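# Place the lone carton squarely atop the carton stack

## Task

Pick up the single carton that is not part of any stack, set it on the top of a stack of cartons so its edges line up with the cartons underneath, and then release it.

## Robot and tools

Robot: two arms, left_arm and right_arm, each a six-joint arm with a two-finger parallel gripper and a fisheye camera on the wrist. Shared scene frame: origin on the table surface midway between the arms, +x points out across the table, +z points up, and left_arm sits on the +y side (its base near y = +0.279 m, right_arm near y = -0.283 m). The names left and right are labels for the arms, not sides of a picture. A gripper's fingers point along its own +z axis and close along its own y axis. The reported hand position is the spot between the finger pads, roughly 1 cm short of the fingertips, and it gets less accurate the farther the arm reaches.

execute_actions takes "actions", a list holding at most one item, plus an optional "pictures" boolean (images come by default). An empty list just reports the current state without moving anything. A move item is {"rows": [...], "steps": n}: n control steps of 1/30 s each, n from 1 to 15 (default 15). Each row is applied for one step; when there are fewer rows than steps, the final row repeats. A wait item is {"steps": n} with no rows, n up to 300; it issues no new command and returns after n steps counted from the previous result, with your own reply time included. If a call is refused, nothing reaches the robot.

Each row is one flat list of 14 numbers, each in [-1, 1], covering both arms even if only one moves: left_arm waist, shoulder, elbow, wrist pitch, wrist yaw, wrist roll, gripper opening, then the same seven for right_arm. The six joint numbers are offsets, not poses: scaled changes measured from the joint angles in the most recent result that printed them (before any such result in a scene, and for later calls within one reply, from where the arm is when the action starts), never from the previous row. A value of 1.0 equals 1.264 rad for waist, 1.32 shoulder, 1.276 elbow, 1.83 wrist pitch, 1.686 wrist yaw, 2.022 wrist roll. Joint ranges in radians: waist -2.880..2.880, shoulder 0.000..3.142, elbow 0.000..3.019, wrist pitch -1.693..1.571, wrist yaw -1.571..1.571, wrist roll -2.094..2.094. Asking for more than 0.019 rad outside a range gets the call refused; true ends may differ by up to 0.019 rad, and an over-ask is clipped to the real end with a "joint sent to its limit" note (possibly about an earlier, still-running action). Missing that note does not prove there is room left.

The gripper number is absolute: +1 fully open, -1 shut. grip_measured reports the finger opening on that same scale; Joint positions gives it in metres (0.094 m fully open). Readings can be off by about 1 mm per gripper. To hold a carton, command roughly 0.03 below grip_measured; a smaller margin holds more gently. In this task pad force is capped low, around 13 to 25 N per pad, so the carton can slip if squeezed weakly or jerked.

Zero offsets are not a pause: they pull the arm back to the reference angles, and repeated zeros can let a loaded arm sag. To keep an arm still, in a reply's first call send the offsets back to the angles you want, zeros in later calls, and enlarge the correction if a joint still falls short. Between calls the arms keep heading for the last row's target until all of them nearly stop or a step is HELD; after that only a new action moves them further, though fingers finish opening or closing.

Speed: every step, each joint's target is kept within a lead of its measured angle (waist 0.264, shoulder 0.32, elbow 0.276, wrist pitch 0.33, wrist yaw 0.186, wrist roll 0.522 rad), and targets that would shift the gripper over 70 mm from where it is are scaled back, so big moves need several calls.

Result lines: the state line gives each gripper's position (m) and quat_wxyz; Joint positions and Joint velocities list per arm the six joints (rad, rad/s) then finger gap (m, m/s); "joint command not followed" means the clearance check altered or blocked joint targets on some steps, the rest still applied; HELD marks steps where your row was partly or fully withheld; MOTOR HOT warns from 85 °C, and at 100 °C an OVER-TEMPERATURE FAULT makes that arm and gripper go limp and drop, so don't hold loads longer than needed. Something may occasionally yank a held carton or nudge a loose one.

zoom_image: {"camera": "cam_left_wrist" or "cam_right_wrist", "region": [x0, y0, x1, y1]} in pixels of that camera's latest 504x504 image, top-left at (0,0), region at most 504 by 504. Camera calibration (fisheye intrinsics and world-to-camera transforms) is given and may be slightly off.

read_manual returns only licence text. finished_scene {"scene": n} ends the current scene, grades it and cannot be reversed; replying with no tool call also ends things.

Avoid: knocking or placing anything off the table (that fails), dropping or slamming the carton, shoving hard, and letting the two arms collide or press on each other. Finish with the carton aligned on the stack and the gripper opened.

Each tool is called after "Request:" by a JSON object that holds its "method" and its "body".

## Session

Request:
{"method": "execute_actions", "body": {"actions": []}}

Scene clock: 0.00 s of 4200.00 s.
left_arm: end_effector_position=(+0.1627, -0.0287, +0.3522) grip_measured=+1.000 end_effector_quat_wxyz=(+0.134, +0.569, +0.806, +0.089) | right_arm: end_effector_position=(+0.6338, -0.6782, +0.2959) grip_measured=+1.000 end_effector_quat_wxyz=(+0.641, -0.263, +0.716, +0.083)
Joint positions: left_arm=[-1.028  1.218  1.426 -1.627 -0.287  0.127  0.094] | right_arm=[-0.777  2.009  1.783 -0.258 -1.21  -0.68   0.094]
Joint velocities: left_arm=[-0.005 -0.005  0.002 -0.007  0.022 -0.022  0.   ] | right_arm=[-0.005 -0.005 -0.007  0.017  0.066  0.022  0.   ]
Motor temperatures (°C, as the motors report them): left_arm=[26 25 23 25 24 26] | right_arm=[27 25 23 26 26 25]

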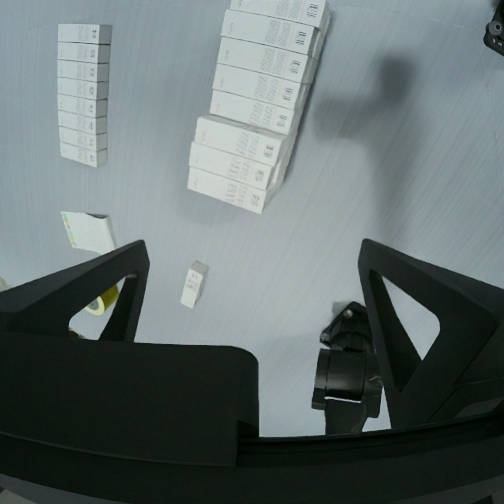

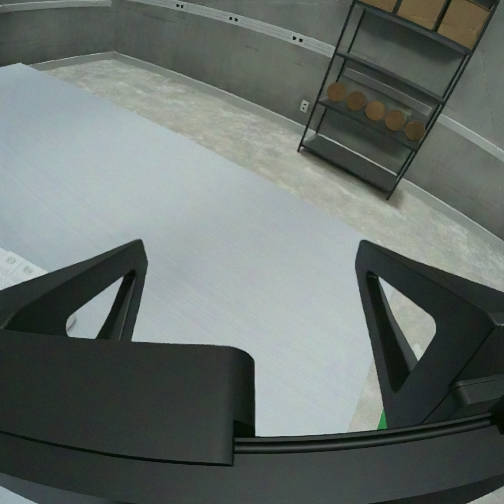

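Request:
{"method": "zoom_image", "body": {"camera": "cam_left_wrist", "region": [40, 0, 360, 320]}}

Region (40, 0, 360, 320) of cam_left_wrist's 504x504 image, scaled by 1.575, with more detail than that image has.

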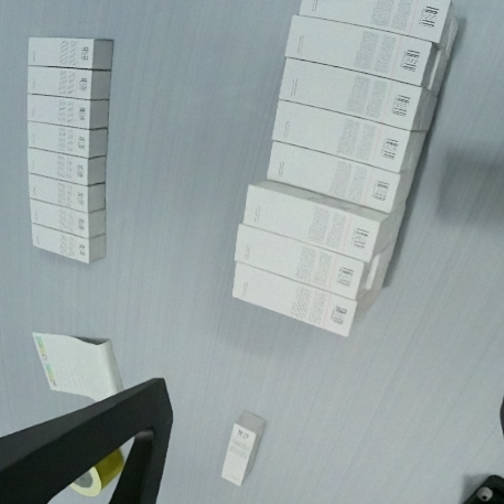

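Request:
{"method": "execute_actions", "body": {"actions": [{"rows": [[0.99,0,0,0,0.17,-0.777,1,0,0,0,0,0,0,1],[0.99,0,0,0,0.17,-0.777,1,0,0,0,0,0,0,1],[0.99,0,0,0,0.17,-0.777,1,0,0,0,0,0,0,1],[0.99,0,0,0,0.17,-0.777,1,0,0,0,0,0,0,1],[0.99,0,0,0,0.17,-0.777,1,0,0,0,0,0,0,1],[0.99,0,0,0,0.17,-0.777,1,0,0,0,0,0,0,1],[0.99,0,0,0,0.17,-0.777,1,0,0,0,0,0,0,1],[0.99,0,0,0,0.17,-0.777,1,0,0,0,0,0,0,1],[0.99,0,0,0,0.17,-0.777,1,0,0,0,0,0,0,1],[0.99,0,0,0,0.17,-0.777,1,0,0,0,0,0,0,1],[0.99,0,0,0,0.17,-0.777,1,0,0,0,0,0,0,1],[0.99,0,0,0,0.17,-0.777,1,0,0,0,0,0,0,1],[0.99,0,0,0,0.17,-0.777,1,0,0,0,0,0,0,1],[0.99,0,0,0,0.17,-0.777,1,0,0,0,0,0,0,1],[0.99,0,0,0,0.17,-0.777,1,0,0,0,0,0,0,1]], "steps": 15}], "pictures": false}}

Scene clock: 103.67 s of 4200.00 s.
left_arm: end_effector_position=(+0.3232, +0.2236, +0.3452) grip_measured=+1.000 end_effector_quat_wxyz=(+0.065, -0.402, +0.913, -0.040) | right_arm: end_effector_position=(+0.6338, -0.6782, +0.2959) grip_measured=+1.000 end_effector_quat_wxyz=(+0.641, -0.263, +0.716, +0.083)
Joint positions: left_arm=[-0.056  1.218  1.426 -1.627 -0.003 -0.982  0.094] | right_arm=[-0.777  2.009  1.783 -0.258 -1.21  -0.68   0.094]
Joint velocities: left_arm=[ 2.095 -0.015  0.012 -0.012 -0.007 -2.132  0.   ] | right_arm=[ 0.005  0.005 -0.002 -0.002 -0.037 -0.037  0.   ]
Motor temperatures (°C, as the motors report them): left_arm=[26 26 32 26 24 26] | right_arm=[27 31 32 27 27 25]
Steps of this call (steps 1 to 90: nothing new was sent; then 100.17 s passed at rest; steps 91 to 105: all 15 steps of this action). Readings (joint positions):
91: left_arm=[-1.009 1.218 1.426 -1.627 -0.205 0.064] | right_arm=[-0.777 2.009 1.783 -0.258 -1.210 -0.680]
92: left_arm=[-0.967 1.218 1.426 -1.627 -0.107 -0.024] | right_arm=[-0.777 2.009 1.783 -0.258 -1.210 -0.680]
94: left_arm=[-0.837 1.218 1.426 -1.627 -0.027 -0.182] | right_arm=[-0.777 2.009 1.783 -0.258 -1.210 -0.680]
98: left_arm=[-0.553 1.218 1.426 -1.627 -0.006 -0.476] | right_arm=[-0.777 2.009 1.783 -0.258 -1.210 -0.680]
105: the state above

Request:
{"method": "execute_actions", "body": {"actions": [{"rows": [[0.2207,0.0152,-0.452,0.243,0.002,-0.2285,1,0,0,0,0,0,0,1]], "steps": 15}]}}

Scene clock: 109.07 s of 4200.00 s.
left_arm: end_effector_position=(+0.2595, +0.3191, +0.1123) grip_measured=+1.000 end_effector_quat_wxyz=(+0.022, +0.705, -0.709, -0.018) | right_arm: end_effector_position=(+0.6338, -0.6782, +0.2959) grip_measured=+1.000 end_effector_quat_wxyz=(+0.641, -0.263, +0.716, +0.083)
Joint positions: left_arm=[ 0.231  1.243  0.83  -1.214 -0.002 -1.432  0.094] | right_arm=[-0.777  2.009  1.783 -0.258 -1.21  -0.68   0.094]
Joint velocities: left_arm=[-0.015  0.044  0.022  0.095 -0.139 -0.007  0.   ] | right_arm=[-0.005 -0.015  0.002  0.002 -0.037 -0.066  0.   ]
Motor temperatures (°C, as the motors report them): left_arm=[26 26 32 26 24 26] | right_arm=[27 31 32 27 27 25]
Steps of this call (steps 1 to 45: the robot went on to your last target; steps 46 to 90: nothing new was sent; then 1.90 s passed at rest; steps 91 to 105: all 15 steps of this action). Readings (joint positions):
91: left_arm=[0.231 1.215 1.406 -1.594 -0.002 -1.430] | right_arm=[-0.777 2.009 1.783 -0.258 -1.210 -0.680]
92: left_arm=[0.231 1.200 1.363 -1.525 -0.002 -1.430] | right_arm=[-0.777 2.009 1.783 -0.258 -1.210 -0.680]
94: left_arm=[0.231 1.191 1.261 -1.411 -0.002 -1.430] | right_arm=[-0.777 2.009 1.783 -0.258 -1.210 -0.680]
98: left_arm=[0.231 1.200 1.051 -1.282 -0.002 -1.430] | right_arm=[-0.777 2.009 1.783 -0.258 -1.210 -0.680]
105: the state above
camera_calibration (this result's frames):
cam_left_wrist: T_world_to_cam=[[0.998069, -0.00515966, -0.061908, -0.248844], [0.032456, -0.806415, 0.590459, 0.187193], [-0.0529701, -0.591328, -0.80469, 0.415802], [0, 0, 0, 1]] pos_world=[0.264313, 0.395546, 0.208656]

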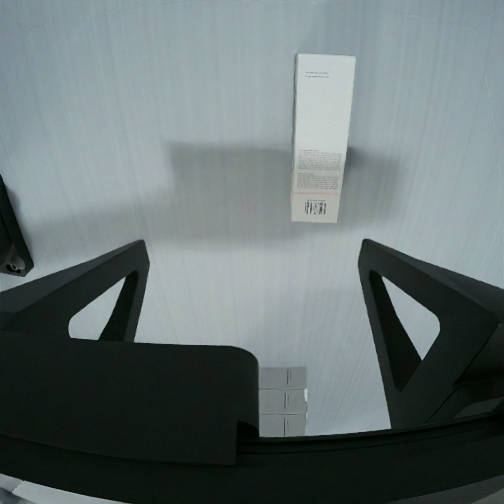

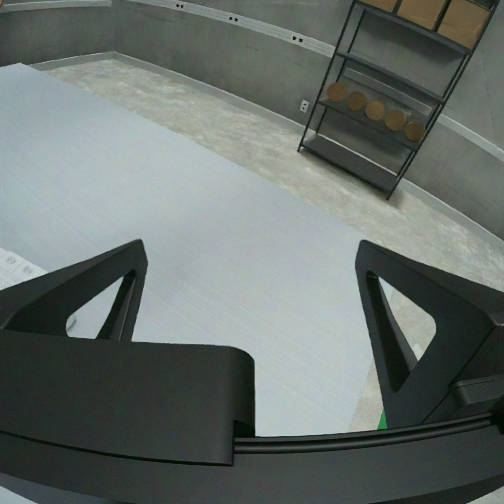

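Request:
{"method": "execute_actions", "body": {"actions": [{"rows": [[0.0467,0.1521,-0.0487,0.1744,0.001,0.0124,1,0,0,0,0,0,0,1]], "steps": 15}]}}

Scene clock: 137.77 s of 4200.00 s.
left_arm: end_effector_position=(+0.2872, +0.3408, +0.0228) grip_measured=+1.000 end_effector_quat_wxyz=(+0.016, +0.720, -0.694, -0.012) | right_arm: end_effector_position=(+0.6338, -0.6782, +0.2959) grip_measured=+1.000 end_effector_quat_wxyz=(+0.641, -0.263, +0.716, +0.083)
Joint positions: left_arm=[ 0.284  1.463  0.764 -0.912 -0.002 -1.421  0.094] | right_arm=[-0.777  2.009  1.783 -0.258 -1.21  -0.68   0.094]
Joint velocities: left_arm=[-0.024 -0.005 -0.012  0.017 -0.037  0.066  0.   ] | right_arm=[-0.005 -0.015  0.012  0.002  0.022  0.051  0.   ]
Motor temperatures (°C, as the motors report them): left_arm=[26 26 31 26 24 26] | right_arm=[27 31 31 27 27 25]
Steps of this call (steps 1 to 30: the robot went on to your last target; steps 31 to 90: nothing new was sent; then 25.20 s passed at rest; steps 91 to 105: all 15 steps of this action). Readings (joint positions):
91: left_arm=[0.233 1.249 0.824 -1.168 -0.002 -1.431] | right_arm=[-0.777 2.009 1.783 -0.258 -1.210 -0.680]
92: left_arm=[0.239 1.264 0.815 -1.098 -0.002 -1.430] | right_arm=[-0.777 2.009 1.783 -0.258 -1.210 -0.680]
94: left_arm=[0.260 1.331 0.803 -0.985 -0.002 -1.427] | right_arm=[-0.777 2.009 1.783 -0.258 -1.210 -0.680]
98: left_arm=[0.284 1.453 0.778 -0.915 -0.002 -1.422] | right_arm=[-0.777 2.009 1.783 -0.258 -1.210 -0.680]
105: the state above
camera_calibration (this result's frames):
cam_left_wrist: T_world_to_cam=[[0.998249, 0.0376187, -0.0456401, -0.296871], [0.0573157, -0.805733, 0.589499, 0.249243], [-0.0145976, -0.591082, -0.806479, 0.347049], [0, 0, 0, 1]] pos_world=[0.287132, 0.417126, 0.11941]

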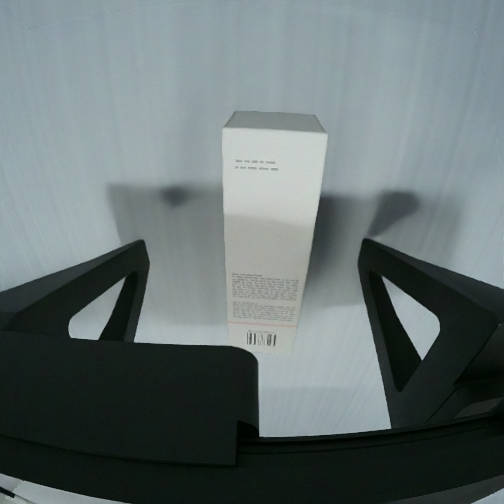

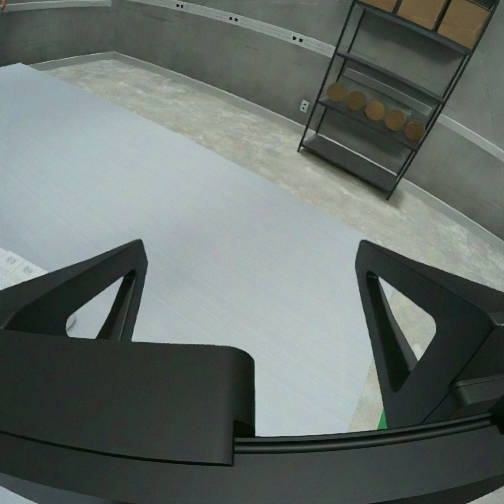

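Request:
{"method": "execute_actions", "body": {"actions": [{"rows": [[0.003,-0.006,-0.0133,0.0437,0,0,1,0,0,0,0,0,0,1]], "steps": 12}]}}

Scene clock: 151.57 s of 4200.00 s.
left_arm: end_effector_position=(+0.2987, +0.3429, +0.0205) grip_measured=+1.000 end_effector_quat_wxyz=(-0.007, +0.720, -0.694, +0.004) | right_arm: end_effector_position=(+0.6338, -0.6782, +0.2959) grip_measured=+1.000 end_effector_quat_wxyz=(+0.641, -0.263, +0.716, +0.083)
Joint positions: left_arm=[ 0.284  1.462  0.756 -0.849 -0.002 -1.42   0.094] | right_arm=[-0.777  2.009  1.783 -0.258 -1.21  -0.68   0.094]
Joint velocities: left_arm=[ 0.005 -0.005  0.002  0.002  0.007 -0.037  0.   ] | right_arm=[-0.015 -0.005  0.002 -0.002  0.022 -0.022  0.   ]
Motor temperatures (°C, as the motors report them): left_arm=[26 26 30 26 24 26] | right_arm=[27 31 31 27 27 25]
Steps of this call (steps 1 to 15: the robot went on to your last target; steps 16 to 90: nothing new was sent; then 10.40 s passed at rest; steps 91 to 102: all 12 steps of this action). Readings (joint positions):
91: left_arm=[0.284 1.462 0.762 -0.902 -0.002 -1.420] | right_arm=[-0.777 2.009 1.783 -0.258 -1.210 -0.680]
92: left_arm=[0.284 1.462 0.759 -0.882 -0.002 -1.420] | right_arm=[-0.777 2.009 1.783 -0.258 -1.210 -0.680]
94: left_arm=[0.284 1.462 0.756 -0.859 -0.002 -1.420] | right_arm=[-0.777 2.009 1.783 -0.258 -1.210 -0.680]
98: left_arm=[0.284 1.462 0.756 -0.849 -0.002 -1.420] | right_arm=[-0.777 2.009 1.783 -0.258 -1.210 -0.680]
102: the state above
camera_calibration (this result's frames):
cam_left_wrist: T_world_to_cam=[[0.999259, 0.0374264, 0.00903629, -0.309853], [0.0251296, -0.8118, 0.583395, 0.263503], [0.02917, -0.582735, -0.812138, 0.330845], [0, 0, 0, 1]] pos_world=[0.29335, 0.418303, 0.117766]

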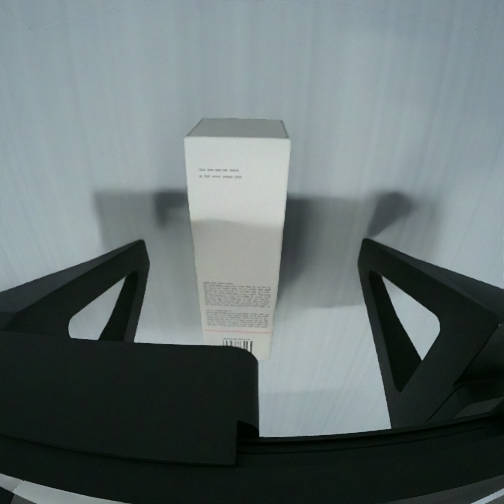

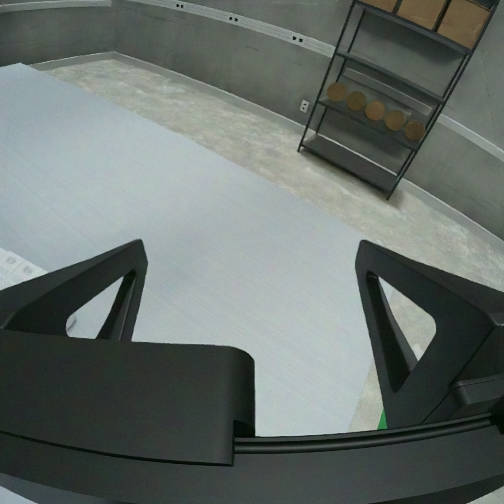

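Request:
{"method": "execute_actions", "body": {"actions": [{"rows": [[0,0.018,0,0,0,0,1,0,0,0,0,0,0,1],[0,0.018,0,0,0,0,1,0,0,0,0,0,0,1],[0,0.018,0,0,0,0,1,0,0,0,0,0,0,1],[0,0.018,0,0,0,0,1,0,0,0,0,0,0,1],[0,0.018,0,0,0,0,1,0,0,0,0,0,0,1],[0,0.018,0,0,0,0,1,0,0,0,0,0,0,1],[0,0.018,0,0,0,0,-0.42,0,0,0,0,0,0,1]], "steps": 15}], "pictures": false}}

Request:
{"method": "execute_actions", "body": {"actions": [{"steps": 15}]}}

Scene clock: 161.43 s of 4200.00 s.
left_arm: end_effector_position=(+0.2987, +0.3429, +0.0205) grip_measured=-0.354 end_effector_quat_wxyz=(-0.007, +0.720, -0.694, +0.004) | right_arm: end_effector_position=(+0.6338, -0.6782, +0.2959) grip_measured=+1.000 end_effector_quat_wxyz=(+0.641, -0.263, +0.716, +0.083)
Joint positions: left_arm=[ 0.284  1.462  0.756 -0.849 -0.002 -1.42   0.03 ] | right_arm=[-0.777  2.009  1.783 -0.258 -1.21  -0.68   0.094]
Joint velocities: left_arm=[ 0.015 -0.015  0.012  0.012 -0.007 -0.037 -0.   ] | right_arm=[-0.005 -0.015  0.002 -0.007  0.007 -0.007  0.   ]
Motor temperatures (°C, as the motors report them): left_arm=[26 26 29 26 24 26] | right_arm=[27 32 31 27 27 25]
Steps of this call (steps 1 to 15: the robot went on to your last target; steps 16 to 90: nothing new was sent; then 6.37 s passed at rest; steps 91 to 105: all 15 steps of this action). Readings (joint positions):
91: left_arm=[0.284 1.462 0.756 -0.849 -0.002 -1.420] | right_arm=[-0.777 2.009 1.783 -0.258 -1.210 -0.680]
92: left_arm=[0.284 1.462 0.756 -0.849 -0.002 -1.420] | right_arm=[-0.777 2.009 1.783 -0.258 -1.210 -0.680]
94: left_arm=[0.284 1.462 0.756 -0.849 -0.002 -1.420] | right_arm=[-0.777 2.009 1.783 -0.258 -1.210 -0.680]
98: left_arm=[0.284 1.462 0.756 -0.849 -0.002 -1.420] | right_arm=[-0.777 2.009 1.783 -0.258 -1.210 -0.680]
105: the state above

Scene clock: 161.93 s of 4200.00 s.
left_arm: end_effector_position=(+0.2987, +0.3429, +0.0205) grip_measured=-0.354 end_effector_quat_wxyz=(-0.007, +0.720, -0.694, +0.004) | right_arm: end_effector_position=(+0.6338, -0.6782, +0.2959) grip_measured=+1.000 end_effector_quat_wxyz=(+0.641, -0.263, +0.716, +0.083)
Joint positions: left_arm=[ 0.284  1.462  0.756 -0.849 -0.002 -1.42   0.03 ] | right_arm=[-0.777  2.009  1.783 -0.258 -1.21  -0.68   0.094]
Joint velocities: left_arm=[-0.005 -0.005 -0.012 -0.007  0.022 -0.037 -0.002] | right_arm=[-0.005 -0.015 -0.007  0.002  0.007 -0.037  0.   ]
Motor temperatures (°C, as the motors report them): left_arm=[26 26 29 26 24 26] | right_arm=[27 32 31 27 27 25]
Steps of this call (steps 1 to 15: the robot went on to your last target). Readings (joint positions):
1: left_arm=[0.284 1.462 0.756 -0.849 -0.002 -1.420] | right_arm=[-0.777 2.009 1.783 -0.258 -1.210 -0.680]
2: left_arm=[0.284 1.462 0.756 -0.849 -0.002 -1.420] | right_arm=[-0.777 2.009 1.783 -0.258 -1.210 -0.680]
4: left_arm=[0.284 1.462 0.756 -0.849 -0.002 -1.420] | right_arm=[-0.777 2.009 1.783 -0.258 -1.210 -0.680]
8: left_arm=[0.284 1.462 0.756 -0.849 -0.002 -1.420] | right_arm=[-0.777 2.009 1.783 -0.258 -1.210 -0.680]
15: the state above
All arms were judged still, so your last target was given up. Only a new action makes them travel on or press farther. Fingers that are still opening or closing keep moving.
camera_calibration (this result's frames):
cam_left_wrist: T_world_to_cam=[[0.999259, 0.0374264, 0.00903629, -0.309853], [0.0251296, -0.8118, 0.583395, 0.263503], [0.02917, -0.582735, -0.812138, 0.330845], [0, 0, 0, 1]] pos_world=[0.29335, 0.418303, 0.117766]

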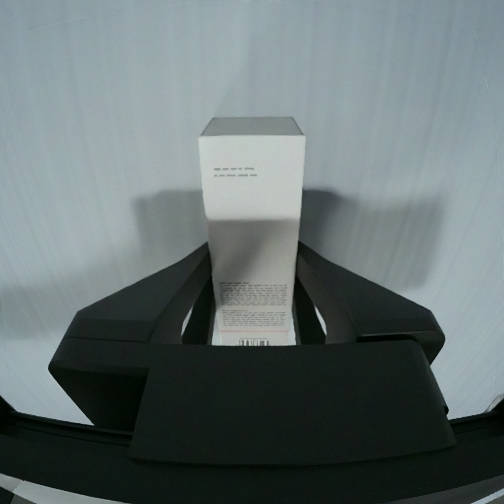

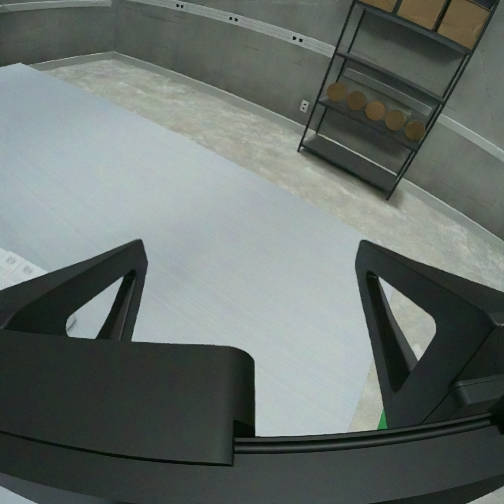

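Request:
{"method": "execute_actions", "body": {"actions": [{"rows": [[0,-0.126,0.366,-0.355,0,0,-0.42,0,0,0,0,0,0,1],[0,-0.126,0.366,-0.355,0,0,-0.42,0,0,0,0,0,0,1],[0,-0.126,0.366,-0.355,0,0,-0.42,0,0,0,0,0,0,1],[0,-0.126,0.366,-0.355,0,0,-0.42,0,0,0,0,0,0,1],[0,-0.126,0.366,-0.355,0,0,-0.42,0,0,0,0,0,0,1],[0,-0.126,0.366,-0.355,0,0,-0.42,0,0,0,0,0,0,1],[0,-0.126,0.366,-0.355,0,0,-0.42,0,0,0,0,0,0,1],[0,-0.126,0.366,-0.355,0,0,-0.42,0,0,0,0,0,0,1],[-0.698,-0.126,0.366,-0.355,0,0.297,-0.42,0,0,0,0,0,0,1]], "steps": 15}], "pictures": false}}

Request:
{"method": "execute_actions", "body": {"actions": [{"steps": 25}]}}

Scene clock: 181.10 s of 4200.00 s.
left_arm: end_effector_position=(+0.3225, +0.2677, +0.1859) grip_measured=-0.353 end_effector_quat_wxyz=(-0.020, -0.522, +0.852, +0.016) | right_arm: end_effector_position=(+0.6338, -0.6782, +0.2959) grip_measured=+1.000 end_effector_quat_wxyz=(+0.641, -0.263, +0.716, +0.083)
Joint positions: left_arm=[ 0.063  1.338  1.118 -1.402 -0.005 -1.133  0.03 ] | right_arm=[-0.777  2.009  1.783 -0.258 -1.21  -0.68   0.094]
Joint velocities: left_arm=[-1.499 -0.161  0.442 -0.466  0.007  1.033  0.   ] | right_arm=[-0.024 -0.005 -0.002 -0.012 -0.022  0.051  0.   ]
Motor temperatures (°C, as the motors report them): left_arm=[26 26 29 26 24 26] | right_arm=[27 32 31 27 27 25]
Steps of this call (steps 1 to 100: nothing new was sent; then 15.33 s passed at rest; steps 101 to 115: all 15 steps of this action). Readings (joint positions):
101: left_arm=[0.284 1.461 0.765 -0.872 -0.002 -1.420] | right_arm=[-0.777 2.009 1.783 -0.258 -1.210 -0.680]
102: left_arm=[0.284 1.458 0.782 -0.923 -0.002 -1.420] | right_arm=[-0.777 2.009 1.783 -0.258 -1.210 -0.680]
104: left_arm=[0.284 1.442 0.827 -1.018 -0.002 -1.420] | right_arm=[-0.777 2.009 1.783 -0.258 -1.210 -0.680]
108: left_arm=[0.284 1.396 0.949 -1.212 -0.002 -1.420] | right_arm=[-0.777 2.009 1.783 -0.258 -1.210 -0.680]
115: the state above

Scene clock: 181.93 s of 4200.00 s.
left_arm: end_effector_position=(+0.2341, +0.0488, +0.2130) grip_measured=-0.353 end_effector_quat_wxyz=(-0.021, -0.067, +0.997, +0.020) | right_arm: end_effector_position=(+0.6338, -0.6782, +0.2959) grip_measured=+1.000 end_effector_quat_wxyz=(+0.641, -0.263, +0.716, +0.083)
Joint positions: left_arm=[-0.604  1.318  1.172 -1.482  0.001 -0.835  0.03 ] | right_arm=[-0.777  2.009  1.783 -0.258 -1.21  -0.68   0.094]
Joint velocities: left_arm=[-0.024 -0.005 -0.012 -0.012 -0.007 -0.007  0.   ] | right_arm=[-0.005 -0.005 -0.017  0.007  0.007  0.007  0.   ]
Motor temperatures (°C, as the motors report them): left_arm=[26 26 30 26 24 26] | right_arm=[27 32 31 27 27 25]
Steps of this call (steps 1 to 25: the robot went on to your last target). Readings (joint positions):
1: left_arm=[0.011 1.333 1.132 -1.416 -0.005 -1.097] | right_arm=[-0.777 2.009 1.783 -0.258 -1.210 -0.680]
2: left_arm=[-0.044 1.330 1.142 -1.427 -0.005 -1.065] | right_arm=[-0.777 2.009 1.783 -0.258 -1.210 -0.680]
4: left_arm=[-0.161 1.326 1.157 -1.443 -0.005 -1.009] | right_arm=[-0.777 2.009 1.783 -0.258 -1.210 -0.680]
8: left_arm=[-0.410 1.325 1.163 -1.458 -0.005 -0.933] | right_arm=[-0.777 2.009 1.783 -0.258 -1.210 -0.680]
25: the state above
camera_calibration (this result's frames):
cam_left_wrist: T_world_to_cam=[[0.133365, -0.989888, -0.0483263, 0.0289739], [-0.775145, -0.134569, 0.617286, 0.0611721], [-0.617547, -0.0448643, -0.785253, 0.437075], [0, 0, 0, 1]] pos_world=[0.313468, 0.0565219, 0.306854]

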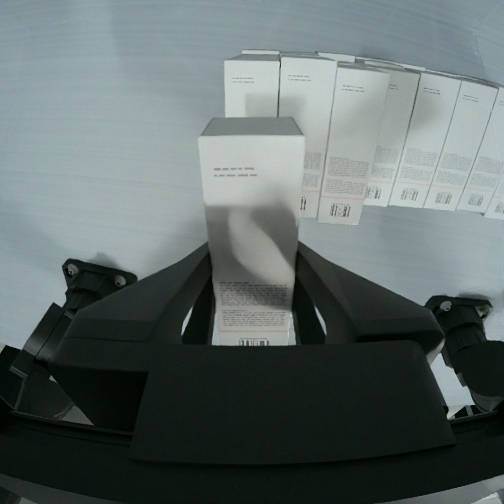

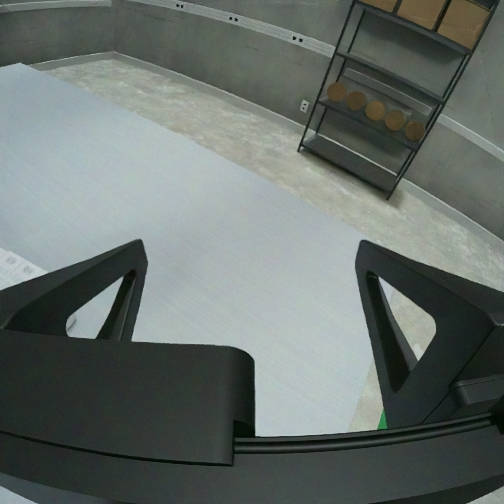

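Request:
{"method": "execute_actions", "body": {"actions": [{"rows": [[0.034,0,-0.08,0.11,0,0.025,-0.42,0,0,0,0,0,0,1]], "steps": 15}]}}

Scene clock: 209.60 s of 4200.00 s.
left_arm: end_effector_position=(+0.2513, +0.0521, +0.1756) grip_measured=-0.353 end_effector_quat_wxyz=(+0.010, -0.068, +0.998, -0.009) | right_arm: end_effector_position=(+0.6338, -0.6782, +0.2959) grip_measured=+1.000 end_effector_quat_wxyz=(+0.641, -0.263, +0.716, +0.083)
Joint positions: left_arm=[-0.567  1.312  1.067 -1.299  0.001 -0.8    0.03 ] | right_arm=[-0.777  2.009  1.783 -0.258 -1.21  -0.68   0.094]
Joint velocities: left_arm=[-0.005  0.005 -0.002  0.002  0.022  0.022  0.001] | right_arm=[-0.005 -0.005  0.007  0.017  0.066 -0.081  0.   ]
Motor temperatures (°C, as the motors report them): left_arm=[26 27 35 26 24 26] | right_arm=[27 32 31 27 27 25]
Steps of this call (steps 1 to 30: the robot went on to your last target; steps 31 to 90: nothing new was sent; then 24.17 s passed at rest; steps 91 to 105: all 15 steps of this action). Readings (joint positions):
91: left_arm=[-0.602 1.317 1.159 -1.453 0.001 -0.828] | right_arm=[-0.777 2.009 1.783 -0.258 -1.210 -0.680]
92: left_arm=[-0.597 1.309 1.136 -1.391 0.001 -0.822] | right_arm=[-0.777 2.009 1.783 -0.258 -1.210 -0.680]
94: left_arm=[-0.582 1.309 1.094 -1.326 0.001 -0.813] | right_arm=[-0.777 2.009 1.783 -0.258 -1.210 -0.680]
98: left_arm=[-0.567 1.312 1.067 -1.305 0.001 -0.805] | right_arm=[-0.777 2.009 1.783 -0.258 -1.210 -0.680]
105: the state above
camera_calibration (this result's frames):
cam_left_wrist: T_world_to_cam=[[0.135973, -0.990612, 0.0141049, 0.016548], [-0.814035, -0.103598, 0.571502, 0.11423], [-0.564676, -0.0891906, -0.820479, 0.413698], [0, 0, 0, 1]] pos_world=[0.324342, 0.0651246, 0.273915]

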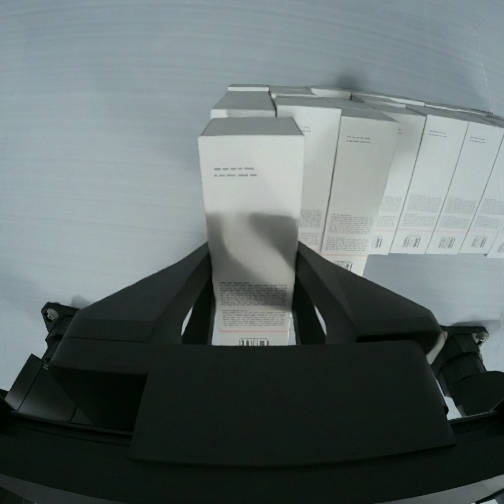

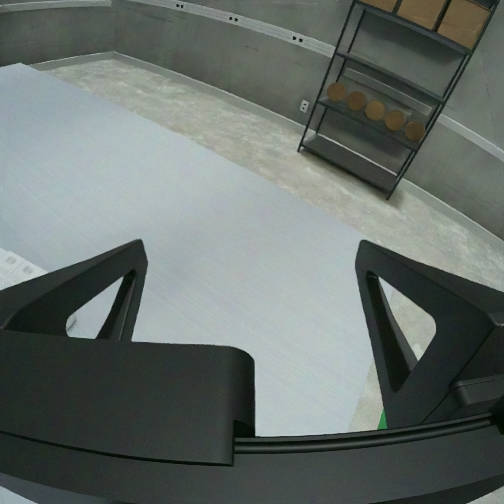

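Request:
{"method": "zoom_image", "body": {"camera": "cam_left_wrist", "region": [170, 60, 370, 260]}}

Region (170, 60, 370, 260) of cam_left_wrist's 504x504 image, scaled by 2.520, with more detail than that image has.

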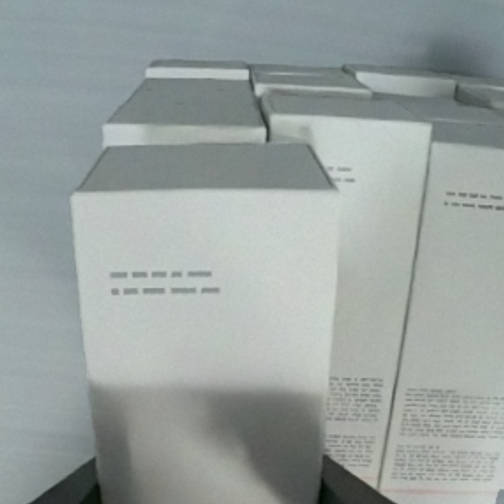

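Request:
{"method": "execute_actions", "body": {"actions": [{"rows": [[0,0,-0.0682,0.0705,0,0,-0.42,0,0,0,0,0,0,1]], "steps": 15}]}}

Scene clock: 230.67 s of 4200.00 s.
left_arm: end_effector_position=(+0.2478, +0.0549, +0.1451) grip_measured=-0.353 end_effector_quat_wxyz=(+0.020, -0.067, +0.997, -0.018) | right_arm: end_effector_position=(+0.6338, -0.6782, +0.2959) grip_measured=+1.000 end_effector_quat_wxyz=(+0.641, -0.263, +0.716, +0.083)
Joint positions: left_arm=[-0.567  1.307  0.978 -1.189  0.001 -0.799  0.03 ] | right_arm=[-0.777  2.009  1.783 -0.258 -1.21  -0.68   0.094]
Joint velocities: left_arm=[-0.015 -0.005 -0.012 -0.007  0.007 -0.007  0.001] | right_arm=[ 0.005  0.005 -0.012 -0.002 -0.022  0.007  0.   ]
Motor temperatures (°C, as the motors report them): left_arm=[26 26 33 26 24 26] | right_arm=[27 33 31 27 27 25]
Steps of this call (steps 1 to 15: the robot went on to your last target; steps 16 to 90: nothing new was sent; then 17.57 s passed at rest; steps 91 to 105: all 15 steps of this action). Readings (joint positions):
91: left_arm=[-0.567 1.311 1.057 -1.279 0.001 -0.799] | right_arm=[-0.777 2.009 1.783 -0.258 -1.210 -0.680]
92: left_arm=[-0.567 1.306 1.039 -1.240 0.001 -0.799] | right_arm=[-0.777 2.009 1.783 -0.258 -1.210 -0.680]
94: left_arm=[-0.567 1.307 1.003 -1.202 0.001 -0.799] | right_arm=[-0.777 2.009 1.783 -0.258 -1.210 -0.680]
98: left_arm=[-0.567 1.307 0.978 -1.195 0.001 -0.799] | right_arm=[-0.777 2.009 1.783 -0.258 -1.210 -0.680]
105: the state above
camera_calibration (this result's frames):
cam_left_wrist: T_world_to_cam=[[0.134342, -0.990378, 0.0332129, 0.0178316], [-0.82602, -0.0934064, 0.555847, 0.133747], [-0.547396, -0.102108, -0.830621, 0.384805], [0, 0, 0, 1]] pos_world=[0.318723, 0.0694445, 0.244692]

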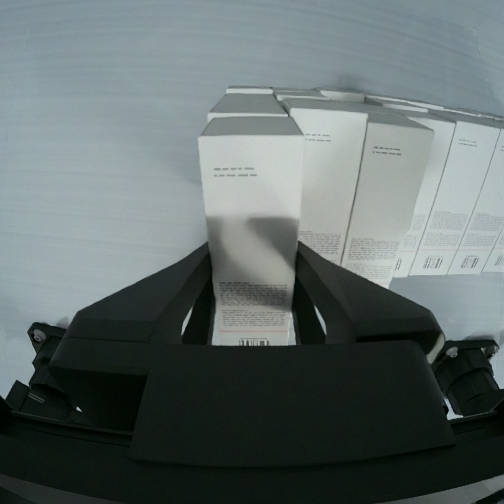

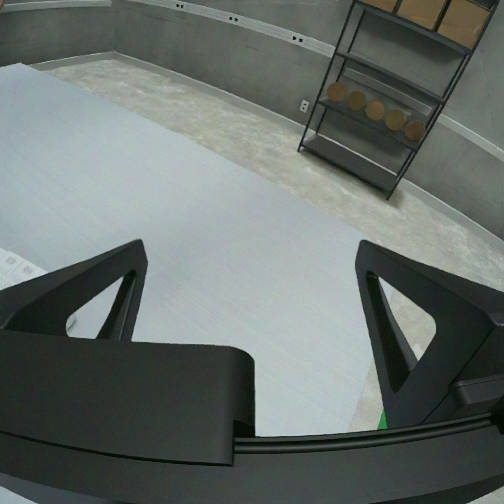

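Request:
{"method": "zoom_image", "body": {"camera": "cam_left_wrist", "region": [170, 60, 370, 260]}}

Region (170, 60, 370, 260) of cam_left_wrist's 504x504 image, scaled by 2.520, with more detail than that image has.

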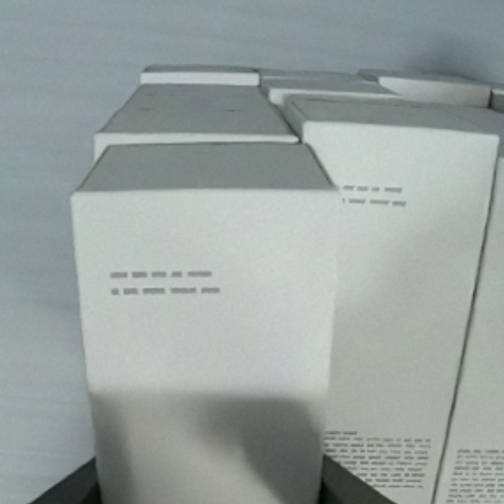

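Request:
{"method": "execute_actions", "body": {"actions": [{"rows": [[0,0,0,0,0,0,0.3,0,0,0,0,0,0,1]], "steps": 10}], "pictures": false}}

Request:
{"method": "execute_actions", "body": {"actions": [{"rows": [[0,0,0.12,-0.084,0,0,0.3,0,0,0,0,0,0,1]], "steps": 15}]}}

Scene clock: 245.83 s of 4200.00 s.
left_arm: end_effector_position=(+0.2478, +0.0549, +0.1451) grip_measured=+0.298 end_effector_quat_wxyz=(+0.020, -0.067, +0.997, -0.018) | right_arm: end_effector_position=(+0.6338, -0.6782, +0.2959) grip_measured=+1.000 end_effector_quat_wxyz=(+0.641, -0.263, +0.716, +0.083)
Joint positions: left_arm=[-0.567  1.307  0.978 -1.189  0.001 -0.799  0.061] | right_arm=[-0.777  2.009  1.783 -0.258 -1.21  -0.68   0.094]
Joint velocities: left_arm=[-0.005  0.005  0.002 -0.012  0.022  0.037  0.001] | right_arm=[-0.015  0.005  0.007 -0.002 -0.051  0.037  0.   ]
Motor temperatures (°C, as the motors report them): left_arm=[26 26 32 26 24 26] | right_arm=[27 33 31 27 27 25]
Steps of this call (steps 1 to 15: the robot went on to your last target; steps 16 to 90: nothing new was sent; then 11.83 s passed at rest; steps 91 to 100: all 10 steps of this action). Readings (joint positions):
91: left_arm=[-0.567 1.307 0.978 -1.189 0.001 -0.799] | right_arm=[-0.777 2.009 1.783 -0.258 -1.210 -0.680]
92: left_arm=[-0.567 1.307 0.978 -1.189 0.001 -0.799] | right_arm=[-0.777 2.009 1.783 -0.258 -1.210 -0.680]
94: left_arm=[-0.567 1.307 0.978 -1.189 0.001 -0.799] | right_arm=[-0.777 2.009 1.783 -0.258 -1.210 -0.680]
98: left_arm=[-0.567 1.307 0.978 -1.189 0.001 -0.799] | right_arm=[-0.777 2.009 1.783 -0.258 -1.210 -0.680]
100: the state above

Scene clock: 246.33 s of 4200.00 s.
left_arm: end_effector_position=(+0.2550, +0.0493, +0.1887) grip_measured=+0.298 end_effector_quat_wxyz=(+0.013, -0.067, +0.998, -0.012) | right_arm: end_effector_position=(+0.6338, -0.6782, +0.2959) grip_measured=+1.000 end_effector_quat_wxyz=(+0.641, -0.263, +0.716, +0.083)
Joint positions: left_arm=[-0.567  1.311  1.101 -1.325  0.001 -0.799  0.061] | right_arm=[-0.777  2.009  1.783 -0.258 -1.21  -0.68   0.094]
Joint velocities: left_arm=[-0.005 -0.005 -0.007 -0.012 -0.037  0.007  0.001] | right_arm=[-0.015 -0.005  0.007 -0.002 -0.081 -0.022  0.   ]
Motor temperatures (°C, as the motors report them): left_arm=[26 26 33 26 24 26] | right_arm=[27 33 31 27 27 25]
Steps of this call (steps 1 to 15: all 15 steps of this action). Readings (joint positions):
1: left_arm=[-0.567 1.308 0.989 -1.213 0.001 -0.799] | right_arm=[-0.777 2.009 1.783 -0.258 -1.210 -0.680]
2: left_arm=[-0.567 1.311 1.008 -1.259 0.001 -0.799] | right_arm=[-0.777 2.009 1.783 -0.258 -1.210 -0.680]
4: left_arm=[-0.567 1.311 1.052 -1.307 0.001 -0.799] | right_arm=[-0.777 2.009 1.783 -0.258 -1.210 -0.680]
8: left_arm=[-0.567 1.311 1.100 -1.320 0.001 -0.799] | right_arm=[-0.777 2.009 1.783 -0.258 -1.210 -0.680]
15: the state above
camera_calibration (this result's frames):
cam_left_wrist: T_world_to_cam=[[0.13472, -0.990674, 0.0203709, 0.0122083], [-0.818096, -0.0996049, 0.56639, 0.111211], [-0.559079, -0.0929695, -0.823885, 0.425621], [0, 0, 0, 1]] pos_world=[0.327292, 0.0627414, 0.287426]

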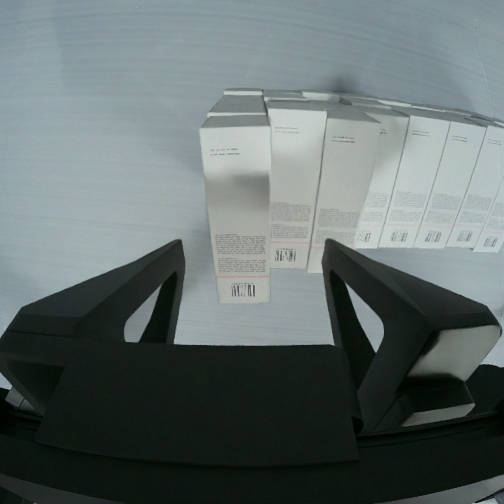

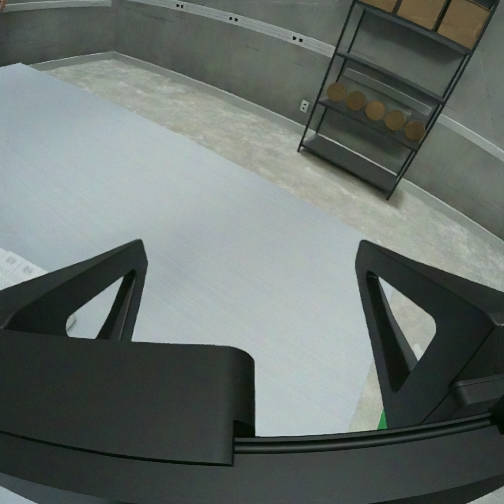

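The carton is sitting on the stack and lined up with the ones below it.

Request:
{"method": "finished_scene", "body": {"scene": 1}}

The scene is finished: the task was done.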